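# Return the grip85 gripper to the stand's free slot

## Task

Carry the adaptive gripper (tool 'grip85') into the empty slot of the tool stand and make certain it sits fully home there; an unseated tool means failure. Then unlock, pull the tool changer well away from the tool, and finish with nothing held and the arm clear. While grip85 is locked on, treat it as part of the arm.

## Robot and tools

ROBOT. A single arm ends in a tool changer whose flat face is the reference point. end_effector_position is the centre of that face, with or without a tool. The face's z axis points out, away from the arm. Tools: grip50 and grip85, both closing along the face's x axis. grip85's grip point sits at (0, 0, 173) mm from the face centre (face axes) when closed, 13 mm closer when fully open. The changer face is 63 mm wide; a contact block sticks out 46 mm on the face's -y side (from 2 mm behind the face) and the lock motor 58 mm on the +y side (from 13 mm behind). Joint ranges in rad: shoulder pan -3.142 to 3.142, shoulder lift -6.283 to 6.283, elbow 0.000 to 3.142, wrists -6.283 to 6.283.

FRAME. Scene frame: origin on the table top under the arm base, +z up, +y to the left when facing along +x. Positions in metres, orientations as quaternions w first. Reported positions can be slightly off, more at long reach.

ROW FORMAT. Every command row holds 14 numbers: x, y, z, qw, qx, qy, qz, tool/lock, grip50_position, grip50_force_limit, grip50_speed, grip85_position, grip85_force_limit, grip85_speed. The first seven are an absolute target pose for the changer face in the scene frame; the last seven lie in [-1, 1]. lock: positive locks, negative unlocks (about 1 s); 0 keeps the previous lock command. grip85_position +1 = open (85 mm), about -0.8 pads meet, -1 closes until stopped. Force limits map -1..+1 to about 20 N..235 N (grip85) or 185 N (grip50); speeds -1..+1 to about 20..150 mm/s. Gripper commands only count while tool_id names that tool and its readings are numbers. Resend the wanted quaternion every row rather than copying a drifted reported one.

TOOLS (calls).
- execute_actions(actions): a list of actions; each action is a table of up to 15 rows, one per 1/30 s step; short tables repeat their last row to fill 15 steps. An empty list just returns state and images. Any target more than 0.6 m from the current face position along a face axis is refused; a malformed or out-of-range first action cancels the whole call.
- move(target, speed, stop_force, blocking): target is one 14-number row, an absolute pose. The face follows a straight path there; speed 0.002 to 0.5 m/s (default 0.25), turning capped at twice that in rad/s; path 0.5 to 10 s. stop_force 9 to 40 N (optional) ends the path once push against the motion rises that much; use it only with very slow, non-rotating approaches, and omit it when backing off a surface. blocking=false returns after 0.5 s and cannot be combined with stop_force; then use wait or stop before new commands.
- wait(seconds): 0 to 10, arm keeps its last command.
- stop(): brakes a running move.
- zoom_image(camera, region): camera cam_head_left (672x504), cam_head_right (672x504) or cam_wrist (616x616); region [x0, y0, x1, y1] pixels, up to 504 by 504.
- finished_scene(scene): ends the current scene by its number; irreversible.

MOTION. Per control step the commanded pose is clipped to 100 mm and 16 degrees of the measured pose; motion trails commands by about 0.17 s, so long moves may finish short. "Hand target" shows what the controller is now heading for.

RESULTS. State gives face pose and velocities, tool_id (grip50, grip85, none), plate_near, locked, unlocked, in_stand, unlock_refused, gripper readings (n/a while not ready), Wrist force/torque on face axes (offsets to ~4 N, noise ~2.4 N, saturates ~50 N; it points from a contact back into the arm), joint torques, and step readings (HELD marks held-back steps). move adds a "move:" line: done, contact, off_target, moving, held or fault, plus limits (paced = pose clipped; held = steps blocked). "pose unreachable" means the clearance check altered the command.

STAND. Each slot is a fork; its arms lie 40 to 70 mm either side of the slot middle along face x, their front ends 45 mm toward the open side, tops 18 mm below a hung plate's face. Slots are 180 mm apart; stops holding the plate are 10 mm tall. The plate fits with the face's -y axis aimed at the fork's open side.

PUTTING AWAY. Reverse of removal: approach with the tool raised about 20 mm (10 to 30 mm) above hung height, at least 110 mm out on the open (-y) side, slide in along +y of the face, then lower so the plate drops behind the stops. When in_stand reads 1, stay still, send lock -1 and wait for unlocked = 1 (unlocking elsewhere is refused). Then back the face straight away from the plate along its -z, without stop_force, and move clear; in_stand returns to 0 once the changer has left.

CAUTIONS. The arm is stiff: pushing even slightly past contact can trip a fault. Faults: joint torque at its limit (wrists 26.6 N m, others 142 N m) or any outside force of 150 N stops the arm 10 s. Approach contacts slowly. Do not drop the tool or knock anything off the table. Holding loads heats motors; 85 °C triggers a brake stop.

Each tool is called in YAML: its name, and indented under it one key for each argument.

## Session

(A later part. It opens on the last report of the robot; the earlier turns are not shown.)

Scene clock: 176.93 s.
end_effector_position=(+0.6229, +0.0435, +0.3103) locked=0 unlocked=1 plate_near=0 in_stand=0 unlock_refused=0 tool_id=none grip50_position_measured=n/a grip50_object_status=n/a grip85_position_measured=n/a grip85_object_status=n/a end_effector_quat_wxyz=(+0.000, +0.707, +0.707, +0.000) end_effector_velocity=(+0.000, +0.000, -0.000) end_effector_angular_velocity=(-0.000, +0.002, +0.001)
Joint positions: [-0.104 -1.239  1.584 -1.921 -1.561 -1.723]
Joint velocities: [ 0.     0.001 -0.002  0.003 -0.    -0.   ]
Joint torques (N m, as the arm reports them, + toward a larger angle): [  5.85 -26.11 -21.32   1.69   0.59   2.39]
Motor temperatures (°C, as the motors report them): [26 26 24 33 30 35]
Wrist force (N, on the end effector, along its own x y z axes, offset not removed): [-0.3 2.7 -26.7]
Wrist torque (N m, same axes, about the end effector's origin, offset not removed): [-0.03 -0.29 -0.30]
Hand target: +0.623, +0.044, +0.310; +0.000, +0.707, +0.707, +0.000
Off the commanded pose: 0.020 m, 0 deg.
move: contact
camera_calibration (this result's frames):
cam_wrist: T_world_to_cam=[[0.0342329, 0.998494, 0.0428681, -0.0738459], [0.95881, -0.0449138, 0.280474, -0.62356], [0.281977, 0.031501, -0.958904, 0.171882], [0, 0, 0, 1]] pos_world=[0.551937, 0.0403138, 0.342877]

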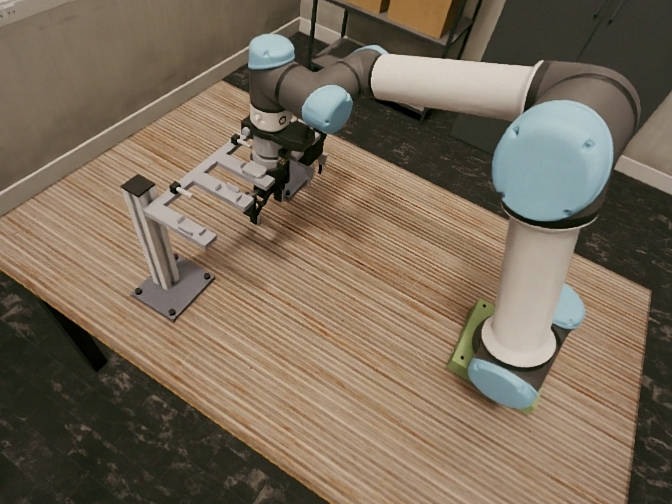

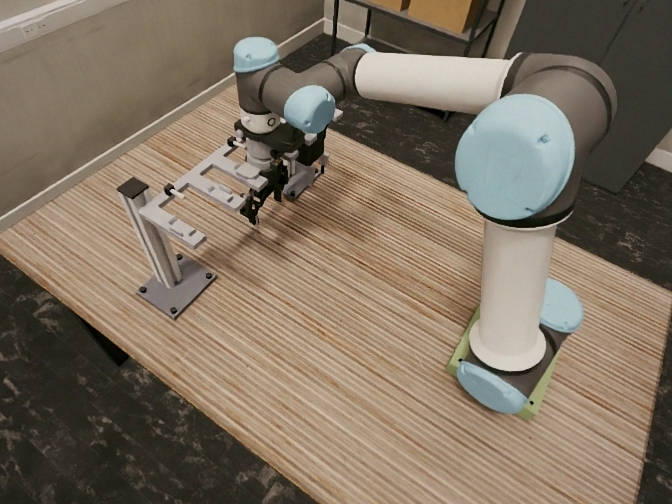

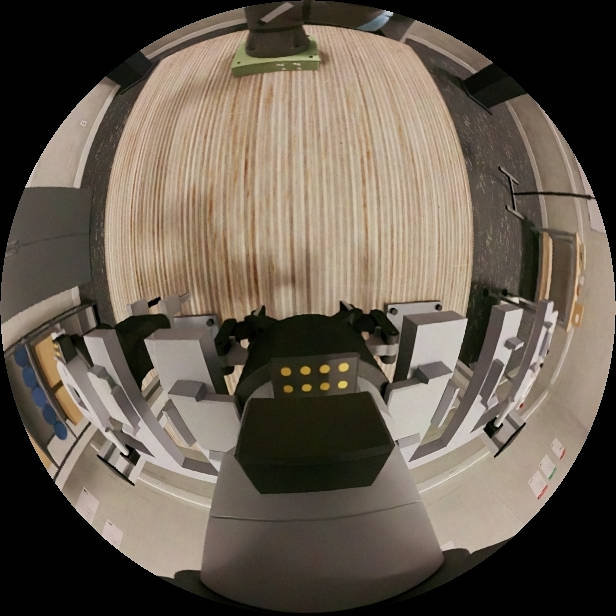

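move:
  target: [0.6235,0.0447,0.313,0,0.7071,0.7071,0,-1,1,0,0,1,0,0]
  speed: 0.01

move:
  target: [0.6235,0.0447,0.29,0,0.7071,0.7071,0,-1,1,0,0,1,0,0]
  speed: 0.003
  stop_force: 15

Scene clock: 182.07 s.
end_effector_position=(+0.6235, +0.0447, +0.3129) locked=0 unlocked=1 plate_near=0 in_stand=0 unlock_refused=0 tool_id=none grip50_position_measured=n/a grip50_object_status=n/a grip85_position_measured=n/a grip85_object_status=n/a end_effector_quat_wxyz=(+0.000, +0.707, +0.707, +0.000) end_effector_velocity=(+0.001, +0.000, +0.001) end_effector_angular_velocity=(-0.000, -0.000, -0.000)
Joint positions: [-0.102 -1.239  1.578 -1.914 -1.561 -1.721]
Joint velocities: [ 0.001  0.    -0.004  0.004 -0.     0.001]
Joint torques (N m, as the arm reports them, + toward a larger angle): [  6.81 -50.01 -35.01  -1.87   0.44   2.3 ]
Motor temperatures (°C, as the motors report them): [26 26 24 33 30 35]
Wrist force (N, on the end effector, along its own x y z axes, offset not removed): [-0.7 1.7 0.0]
Wrist torque (N m, same axes, about the end effector's origin, offset not removed): [0.13 0.00 -0.11]
Hand target: +0.624, +0.045, +0.313; -0.000, +0.707, +0.707, +0.000
Off the commanded pose: 0.000 m, 0 deg.
move: done
camera_calibration (this result's frames):
cam_wrist: T_world_to_cam=[[0.034249, 0.998492, 0.0429063, -0.0751452], [0.958881, -0.0449321, 0.280229, -0.624807], [0.281734, 0.0315445, -0.958974, 0.17436], [0, 0, 0, 1]] pos_world=[0.552566, 0.0414579, 0.34552]

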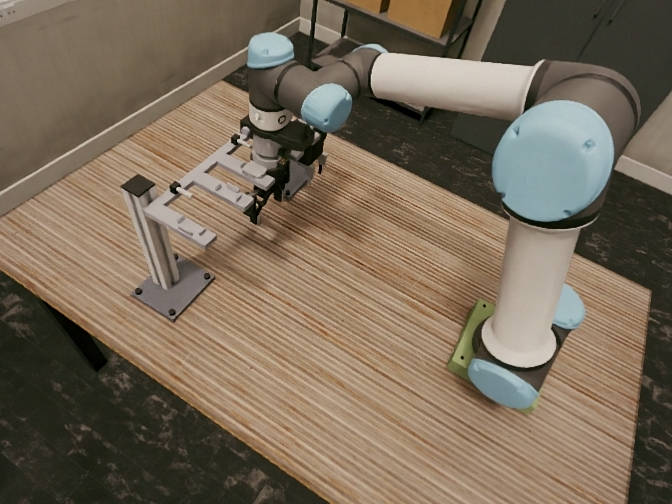

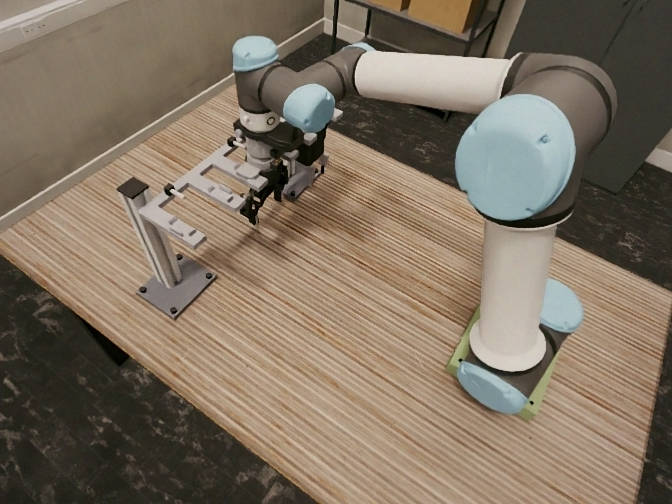

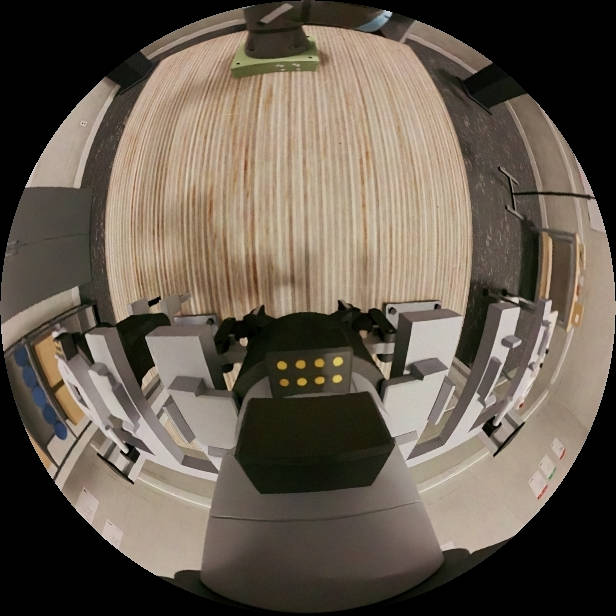

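Scene clock: 183.33 s.
end_effector_position=(+0.6235, +0.0447, +0.3102) locked=0 unlocked=1 plate_near=0 in_stand=0 unlock_refused=0 tool_id=none grip50_position_measured=n/a grip50_object_status=n/a grip85_position_measured=n/a grip85_object_status=n/a end_effector_quat_wxyz=(+0.000, +0.707, +0.707, +0.000) end_effector_velocity=(-0.000, -0.000, +0.000) end_effector_angular_velocity=(+0.001, +0.004, -0.001)
Joint positions: [-0.102 -1.237  1.582 -1.92  -1.561 -1.721]
Joint velocities: [-0.    -0.    -0.002  0.006  0.     0.   ]
Joint torques (N m, as the arm reports them, + toward a larger angle): [  5.66 -25.7  -20.5    1.48   0.23   2.21]
Motor temperatures (°C, as the motors report them): [26 26 24 33 30 35]
Wrist force (N, on the end effector, along its own x y z axes, offset not removed): [0.2 0.7 -27.1]
Wrist torque (N m, same axes, about the end effector's origin, offset not removed): [-0.09 -0.25 -0.04]
Hand target: +0.624, +0.045, +0.310; +0.000, +0.707, +0.707, +0.000
Off the commanded pose: 0.020 m, 0 deg.
move: contact
camera_calibration (this result's frames):
cam_wrist: T_world_to_cam=[[0.0342371, 0.998494, 0.0428783, -0.0750214], [0.958813, -0.0449204, 0.280462, -0.62411], [0.281966, 0.03151, -0.958907, 0.171652], [0, 0, 0, 1]] pos_world=[0.552573, 0.0414643, 0.342855]

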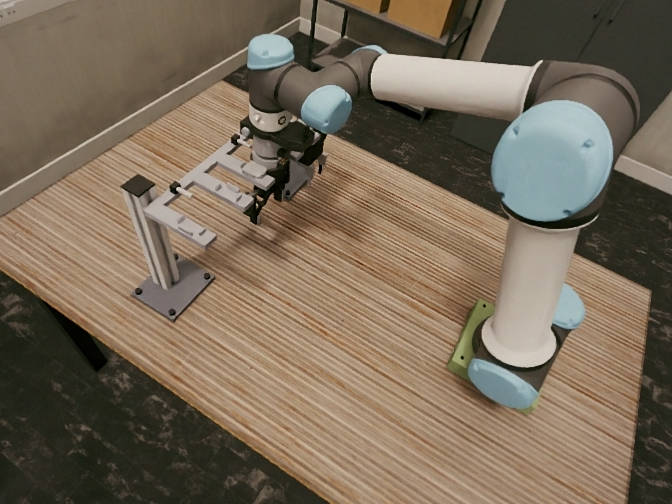

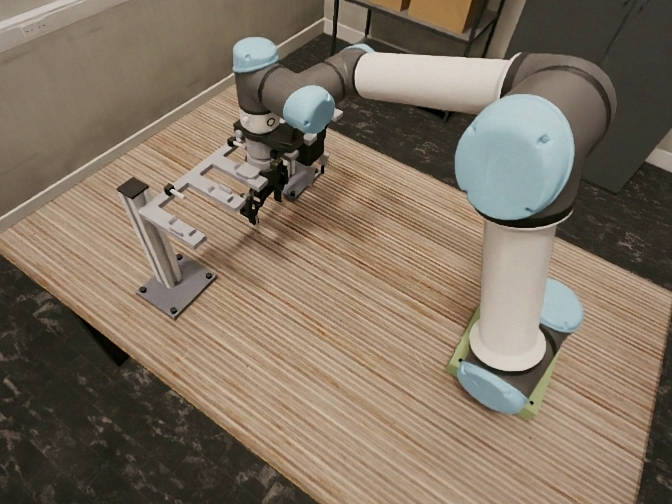

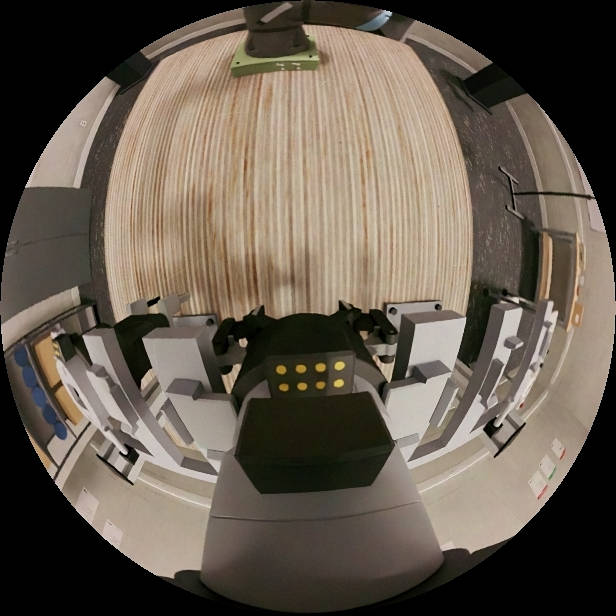

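move:
  target: [0.6205,0.0435,0.313,0,0.7071,0.7071,0,-1,1,0,0,1,0,0]
  speed: 0.01

move:
  target: [0.6205,0.0435,0.29,0,0.7071,0.7071,0,-1,1,0,0,1,0,0]
  speed: 0.003
  stop_force: 15

Scene clock: 191.43 s.
end_effector_position=(+0.6206, +0.0435, +0.3129) locked=0 unlocked=1 plate_near=0 in_stand=0 unlock_refused=0 tool_id=none grip50_position_measured=n/a grip50_object_status=n/a grip85_position_measured=n/a grip85_object_status=n/a end_effector_quat_wxyz=(+0.000, +0.707, +0.707, +0.000) end_effector_velocity=(-0.002, -0.000, +0.002) end_effector_angular_velocity=(-0.001, +0.000, -0.000)
Joint positions: [-0.105 -1.246  1.587 -1.916 -1.561 -1.724]
Joint velocities: [-0.001 -0.005  0.002  0.003 -0.001 -0.   ]
Joint torques (N m, as the arm reports them, + toward a larger angle): [ -7.97 -50.02 -19.15  -2.21   0.13  -2.75]
Motor temperatures (°C, as the motors report them): [26 26 24 33 30 35]
Wrist force (N, on the end effector, along its own x y z axes, offset not removed): [0.8 0.4 0.6]
Wrist torque (N m, same axes, about the end effector's origin, offset not removed): [0.08 -0.03 -0.08]
Hand target: +0.621, +0.043, +0.313; +0.000, +0.707, +0.707, +0.000
Off the commanded pose: 0.000 m, 0 deg.
move: done
camera_calibration (this result's frames):
cam_wrist: T_world_to_cam=[[0.0342512, 0.998492, 0.0428956, -0.0739378], [0.95888, -0.0449312, 0.280232, -0.622123], [0.281737, 0.0315335, -0.958973, 0.175197], [0, 0, 0, 1]] pos_world=[0.549714, 0.0403489, 0.34552]

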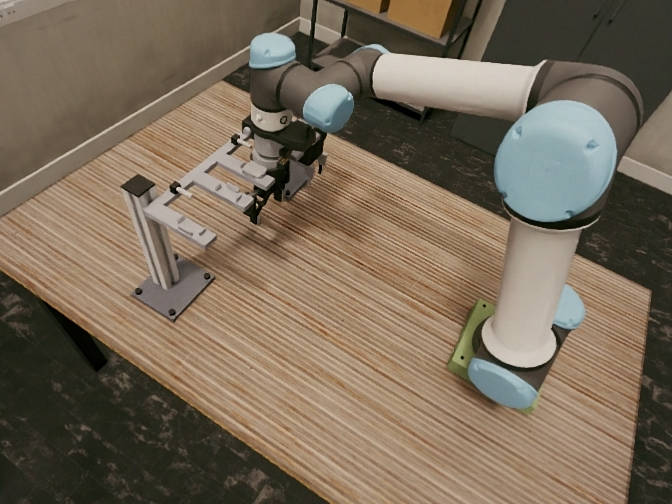

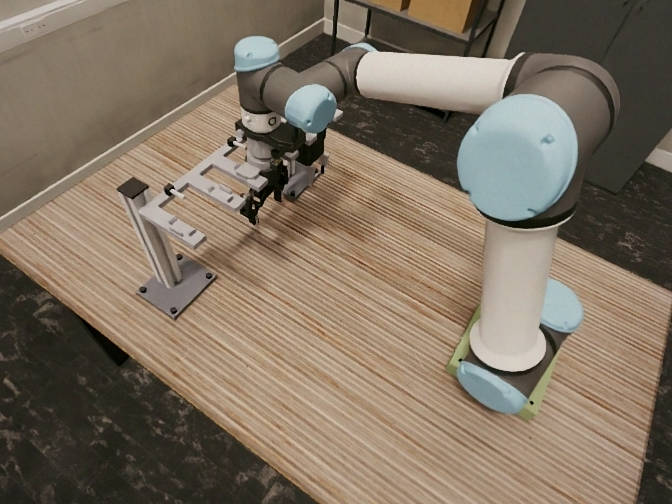

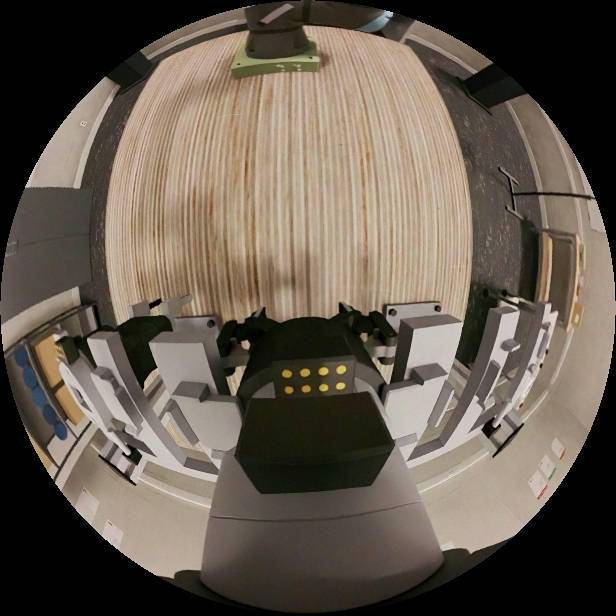

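Scene clock: 192.70 s.
end_effector_position=(+0.6206, +0.0435, +0.3103) locked=0 unlocked=1 plate_near=0 in_stand=0 unlock_refused=0 tool_id=none grip50_position_measured=n/a grip50_object_status=n/a grip85_position_measured=n/a grip85_object_status=n/a end_effector_quat_wxyz=(+0.000, +0.707, +0.707, +0.000) end_effector_velocity=(-0.000, -0.001, -0.000) end_effector_angular_velocity=(-0.001, +0.003, -0.001)
Joint positions: [-0.105 -1.244  1.591 -1.923 -1.561 -1.724]
Joint velocities: [-0.001  0.001 -0.001  0.004 -0.001 -0.   ]
Joint torques (N m, as the arm reports them, + toward a larger angle): [  5.61 -25.54 -20.17   1.56   0.05   2.32]
Motor temperatures (°C, as the motors report them): [26 26 24 33 30 35]
Wrist force (N, on the end effector, along its own x y z axes, offset not removed): [0.5 5.9 -25.6]
Wrist torque (N m, same axes, about the end effector's origin, offset not removed): [0.09 -0.35 -0.10]
Hand target: +0.621, +0.044, +0.310; +0.000, +0.707, +0.707, +0.000
Off the commanded pose: 0.020 m, 0 deg.
move: contact
camera_calibration (this result's frames):
cam_wrist: T_world_to_cam=[[0.0341745, 0.998496, 0.0428647, -0.0737562], [0.95881, -0.0448571, 0.280483, -0.621421], [0.281984, 0.0315138, -0.958901, 0.172489], [0, 0, 0, 1]] pos_world=[0.549707, 0.0403344, 0.34286]

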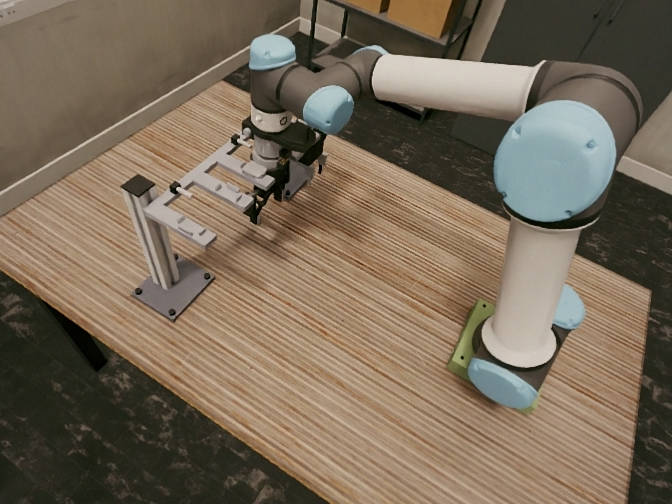

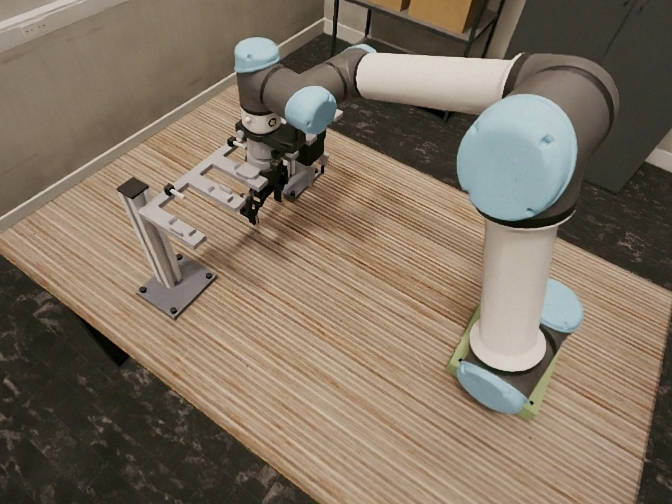

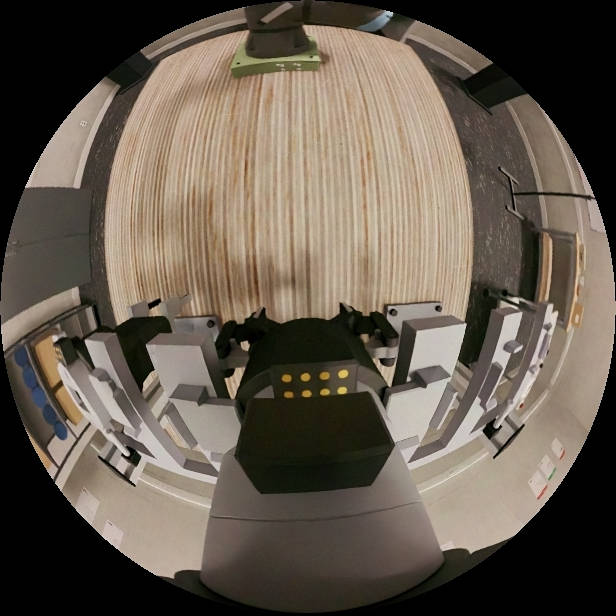

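move:
  target: [0.624,0.0462,0.313,0,0.7071,0.7071,0,-1,1,0,0,1,0,0]
  speed: 0.01

move:
  target: [0.624,0.0462,0.29,0,0.7071,0.7071,0,-1,1,0,0,1,0,0]
  speed: 0.003
  stop_force: 15

zoom_image:
  camera: "cam_head_left"
  region: [235, 130, 305, 185]

zoom_image:
  camera: "cam_head_right"
  region: [228, 130, 298, 185]

Scene clock: 199.37 s.
end_effector_position=(+0.6239, +0.0461, +0.3129) locked=0 unlocked=1 plate_near=0 in_stand=0 unlock_refused=0 tool_id=none grip50_position_measured=n/a grip50_object_status=n/a grip85_position_measured=n/a grip85_object_status=n/a end_effector_quat_wxyz=(+0.000, +0.707, +0.707, +0.000) end_effector_velocity=(+0.001, +0.001, +0.000) end_effector_angular_velocity=(+0.001, +0.001, -0.000)
Joint positions: [-0.1   -1.238  1.576 -1.913 -1.561 -1.719]
Joint velocities: [ 0.002  0.003 -0.006  0.004  0.     0.002]
Joint torques (N m, as the arm reports them, + toward a larger angle): [  6.15 -30.29 -35.75  -1.75  -0.41   2.59]
Motor temperatures (°C, as the motors report them): [26 26 24 33 30 35]
Wrist force (N, on the end effector, along its own x y z axes, offset not removed): [-0.5 2.4 0.6]
Wrist torque (N m, same axes, about the end effector's origin, offset not removed): [0.17 -0.03 -0.14]
Hand target: +0.624, +0.046, +0.313; -0.000, +0.707, +0.707, +0.000
Off the commanded pose: 0.000 m, 0 deg.
move: done
camera_calibration (this result's frames):
cam_wrist: T_world_to_cam=[[0.0342448, 0.998492, 0.0429148, -0.0766077], [0.958877, -0.0449309, 0.280244, -0.625126], [0.28175, 0.031553, -0.958969, 0.174203], [0, 0, 0, 1]] pos_world=[0.55296, 0.042908, 0.345531]

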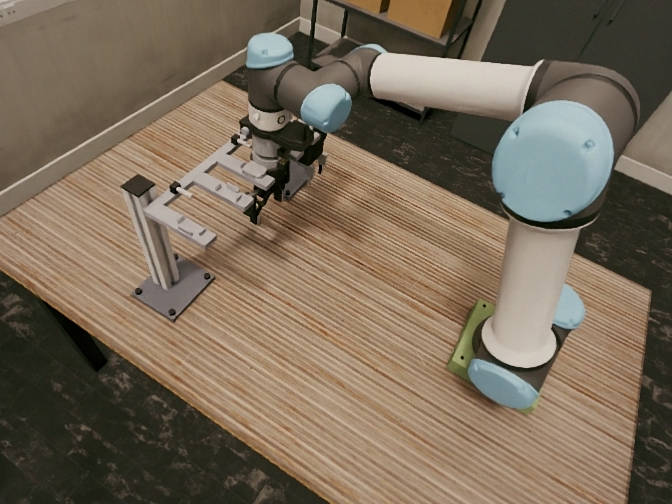

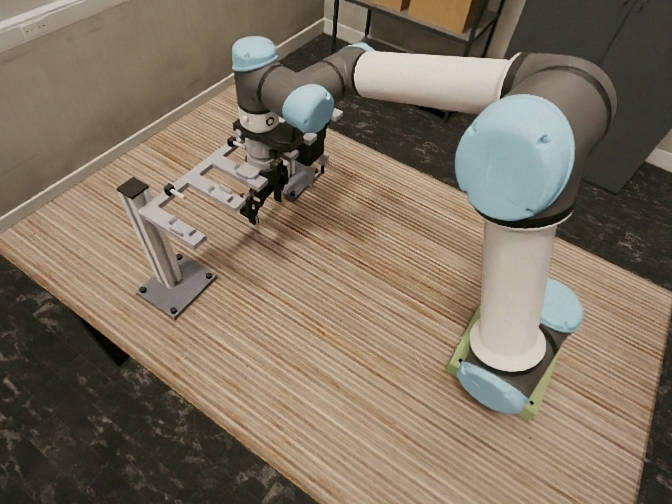

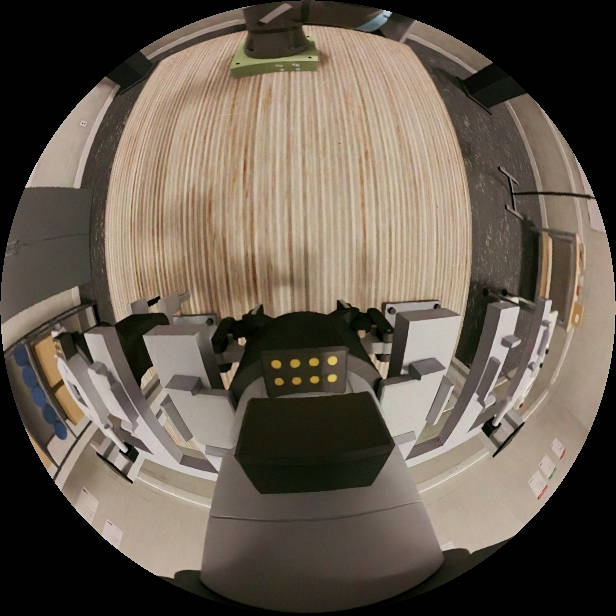

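Scene clock: 203.83 s.
end_effector_position=(+0.6239, +0.0461, +0.3006) locked=0 unlocked=1 plate_near=1 in_stand=1 unlock_refused=0 tool_id=none grip50_position_measured=n/a grip50_object_status=n/a grip85_position_measured=n/a grip85_object_status=n/a end_effector_quat_wxyz=(+0.000, +0.707, +0.707, +0.000) end_effector_velocity=(-0.000, +0.000, +0.001) end_effector_angular_velocity=(+0.000, +0.001, +0.000)
Joint positions: [-0.099 -1.228  1.595 -1.943 -1.561 -1.718]
Joint velocities: [-0.    -0.    -0.001  0.003  0.    -0.   ]
Joint torques (N m, as the arm reports them, + toward a larger angle): [  7.23 -32.6  -22.08   1.9   -1.73   3.16]
Motor temperatures (°C, as the motors report them): [26 26 24 33 30 35]
Wrist force (N, on the end effector, along its own x y z axes, offset not removed): [-1.6 13.6 -12.0]
Wrist torque (N m, same axes, about the end effector's origin, offset not removed): [-0.08 0.08 -0.92]
Hand target: +0.624, +0.046, +0.301; +0.000, +0.707, +0.707, +0.000
Off the commanded pose: 0.011 m, 0 deg.
move: contact
camera_calibration (this result's frames):
cam_wrist: T_world_to_cam=[[0.0342363, 0.998493, 0.0428892, -0.0761133], [0.958876, -0.0449157, 0.280248, -0.621739], [0.281753, 0.0315307, -0.958969, 0.162373], [0, 0, 0, 1]] pos_world=[0.553027, 0.0429531, 0.333216]

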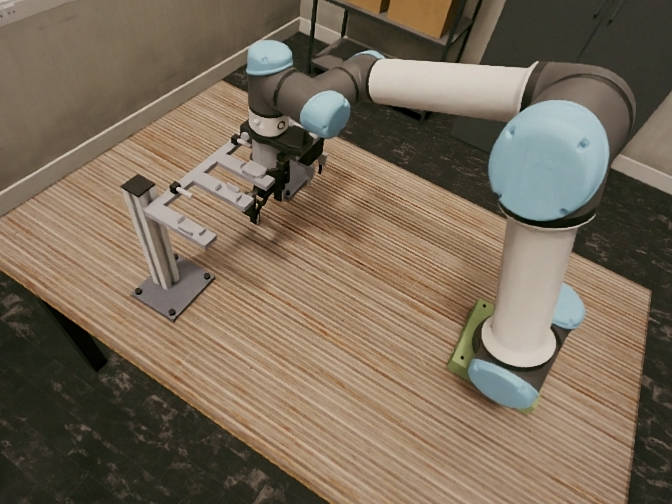

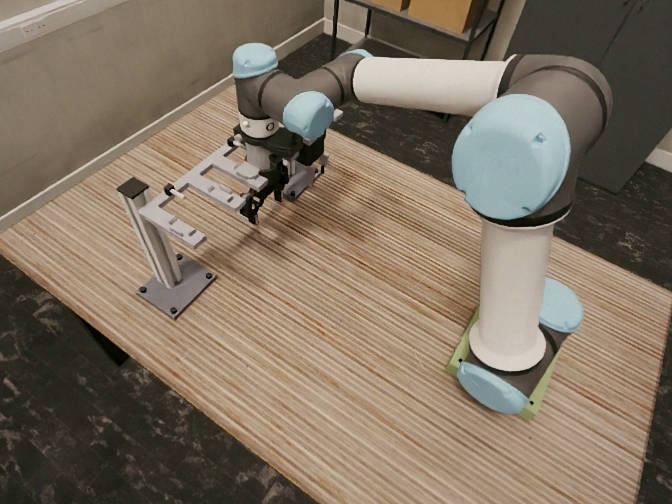

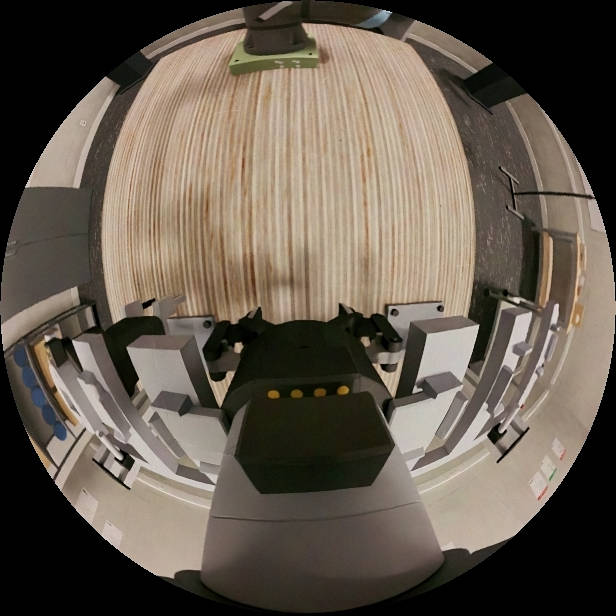

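Region (235, 130, 305, 185) of cam_head_left's 672x504 image, scaled by 7.200, with more detail than that image has; it fills the top 396 rows of this view, and the rest is white.

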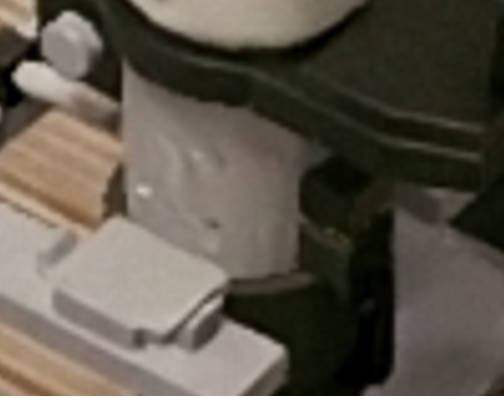

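Region (228, 130, 298, 185) of cam_head_right's 672x504 image, scaled by 7.200, with more detail than that image has; it fills the top 396 rows of this view, and the rest is white.

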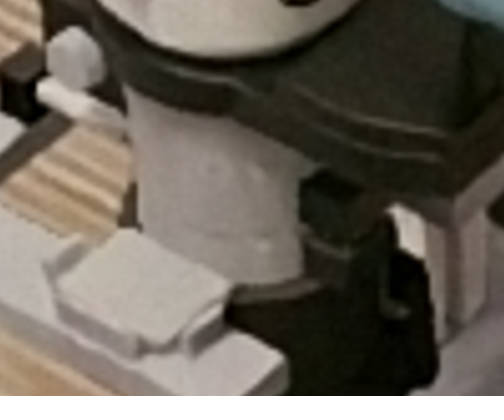

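execute_actions:
  actions:
    - [[0.6247,0.0461,0.3008,0,0.7071,0.7071,0,1,1,0,0,1,0,0]]
    - [[0.6247,0.0461,0.3008,0,0.7071,0.7071,0,1,1,0,0,1,0,0]]
    - [[0.6247,0.0461,0.3008,0,0.7071,0.7071,0,1,1,0,0,1,0,0]]

Scene clock: 209.27 s.
end_effector_position=(+0.6247, +0.0461, +0.3008) locked=1 unlocked=0 plate_near=1 in_stand=1 unlock_refused=0 tool_id=grip85 grip50_position_measured=n/a grip50_object_status=n/a grip85_position_measured=n/a grip85_object_status=n/a end_effector_quat_wxyz=(+0.000, +0.707, +0.707, -0.000) end_effector_velocity=(+0.000, -0.000, -0.000) end_effector_angular_velocity=(+0.000, +0.001, -0.001)
Joint positions: [-0.099 -1.226  1.593 -1.941 -1.561 -1.718]
Joint velocities: [-0.     0.001 -0.001  0.001 -0.     0.001]
Joint torques (N m, as the arm reports them, + toward a larger angle): [  6.2  -17.88 -44.36 -13.42   3.06   5.49]
Motor temperatures (°C, as the motors report them): [26 26 24 33 30 35]
Wrist force (N, on the end effector, along its own x y z axes, offset not removed): [-7.8 -50.0 -32.4]
Wrist torque (N m, same axes, about the end effector's origin, offset not removed): [1.23 1.59 -3.68]
Hand target: +0.625, +0.046, +0.301; +0.000, +0.707, +0.707, -0.000
Off the commanded pose: 0.000 m, 0 deg.
Step readings (end_effector_position; steps 1 to 15: 1st action; 16 to 30: 2nd action; 31 to 45: 3rd action):
0: (+0.6239, +0.0461, +0.3008)
1: (+0.6239, +0.0461, +0.3008)
2: (+0.6240, +0.0461, +0.3009)
4: (+0.6243, +0.0461, +0.3009)
8: (+0.6245, +0.0461, +0.3009)
15: (+0.6246, +0.0461, +0.3009)
16: (+0.6247, +0.0461, +0.3009)
17: (+0.6247, +0.0461, +0.3009)
19: (+0.6247, +0.0461, +0.3008)
23: (+0.6247, +0.0461, +0.3008)
30: (+0.6247, +0.0461, +0.3008)
31: (+0.6247, +0.0461, +0.3008)
32: (+0.6247, +0.0461, +0.3008)
34: (+0.6247, +0.0461, +0.3008)
38: (+0.6247, +0.0461, +0.3008)
45: end_effector_position above
camera_calibration (this result's frames):
cam_wrist: T_world_to_cam=[[0.034237, 0.998494, 0.0428587, -0.0760871], [0.958876, -0.0449078, 0.28025, -0.622535], [0.281753, 0.0315013, -0.95897, 0.162383], [0, 0, 0, 1]] pos_world=[0.553787, 0.0429006, 0.333447]

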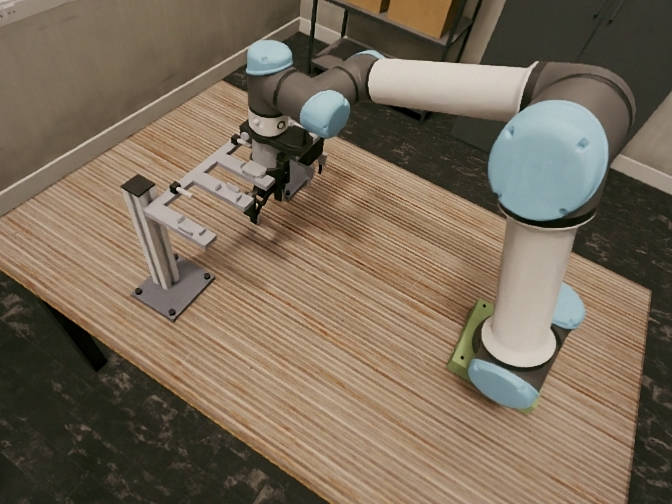

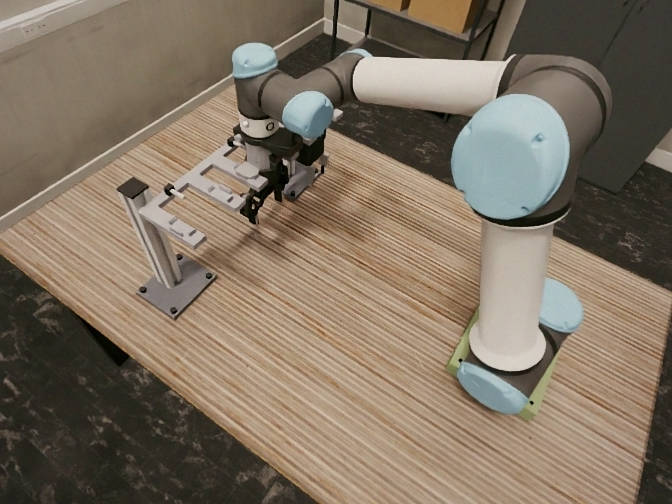

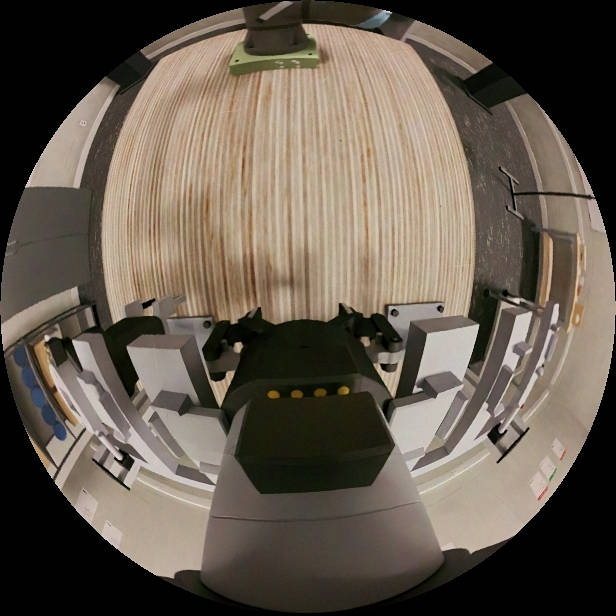

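execute_actions:
  actions:
    - [[0.6238,0.0461,0.3010,0,0.7015,0.7127,0,0,1,0,0,1,0,0]]
    - [[0.6238,0.0461,0.3010,0,0.7015,0.7127,0,0,1,0,0,1,0,0]]

Scene clock: 214.50 s.
end_effector_position=(+0.6238, +0.0461, +0.3010) locked=1 unlocked=0 plate_near=1 in_stand=1 unlock_refused=0 tool_id=grip85 grip50_position_measured=n/a grip50_object_status=n/a grip85_position_measured=3 grip85_object_status=3 end_effector_quat_wxyz=(-0.000, +0.701, +0.713, -0.000) end_effector_velocity=(-0.000, +0.000, +0.001) end_effector_angular_velocity=(-0.001, -0.002, -0.000)
Joint positions: [-0.1   -1.228  1.595 -1.942 -1.561 -1.734]
Joint velocities: [ 0.    -0.002  0.     0.    -0.001  0.   ]
Joint torques (N m, as the arm reports them, + toward a larger angle): [ -8.77 -58.24 -25.45  -4.08  -2.28  -3.04]
Motor temperatures (°C, as the motors report them): [26 26 24 33 30 35]
Wrist force (N, on the end effector, along its own x y z axes, offset not removed): [0.5 -0.3 0.8]
Wrist torque (N m, same axes, about the end effector's origin, offset not removed): [-0.02 0.01 -0.05]
Hand target: +0.624, +0.046, +0.301; -0.000, +0.701, +0.713, +0.000
Off the commanded pose: 0.000 m, 0 deg.
Step readings (end_effector_position; steps 1 to 15: 1st action; 16 to 30: 2nd action):
0: (+0.6247, +0.0461, +0.3008)
1: (+0.6247, +0.0461, +0.3008)
2: (+0.6247, +0.0461, +0.3008)
4: (+0.6245, +0.0461, +0.3008)
8: (+0.6241, +0.0462, +0.3008)
15: (+0.6238, +0.0461, +0.3009)
16: (+0.6238, +0.0461, +0.3009)
17: (+0.6238, +0.0461, +0.3009)
19: (+0.6238, +0.0461, +0.3009)
23: (+0.6238, +0.0461, +0.3010)
30: end_effector_position above
camera_calibration (this result's frames):
cam_wrist: T_world_to_cam=[[0.018436, 0.998909, 0.0429008, -0.066243], [0.959495, -0.0297404, 0.280151, -0.622764], [0.281122, 0.0359982, -0.958997, 0.162983], [0, 0, 0, 1]] pos_world=[0.552942, 0.0417824, 0.33361]

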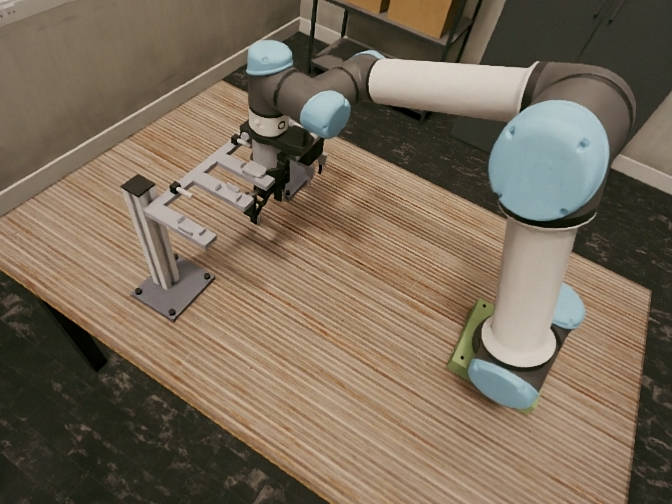

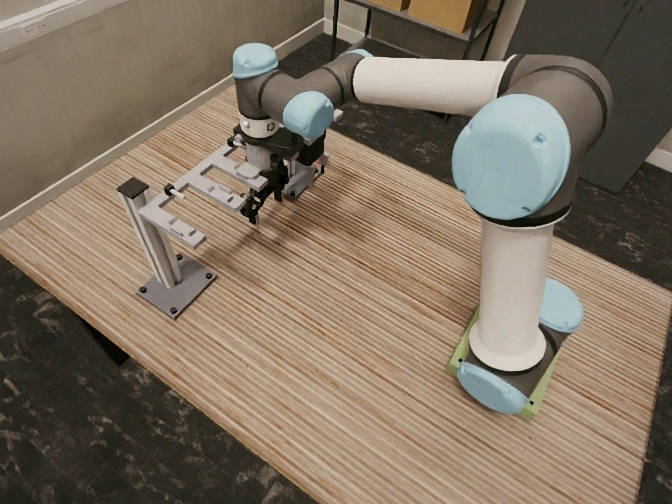

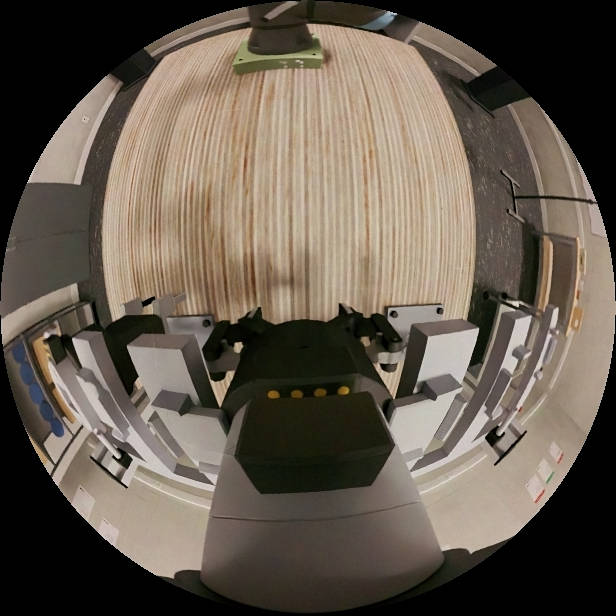

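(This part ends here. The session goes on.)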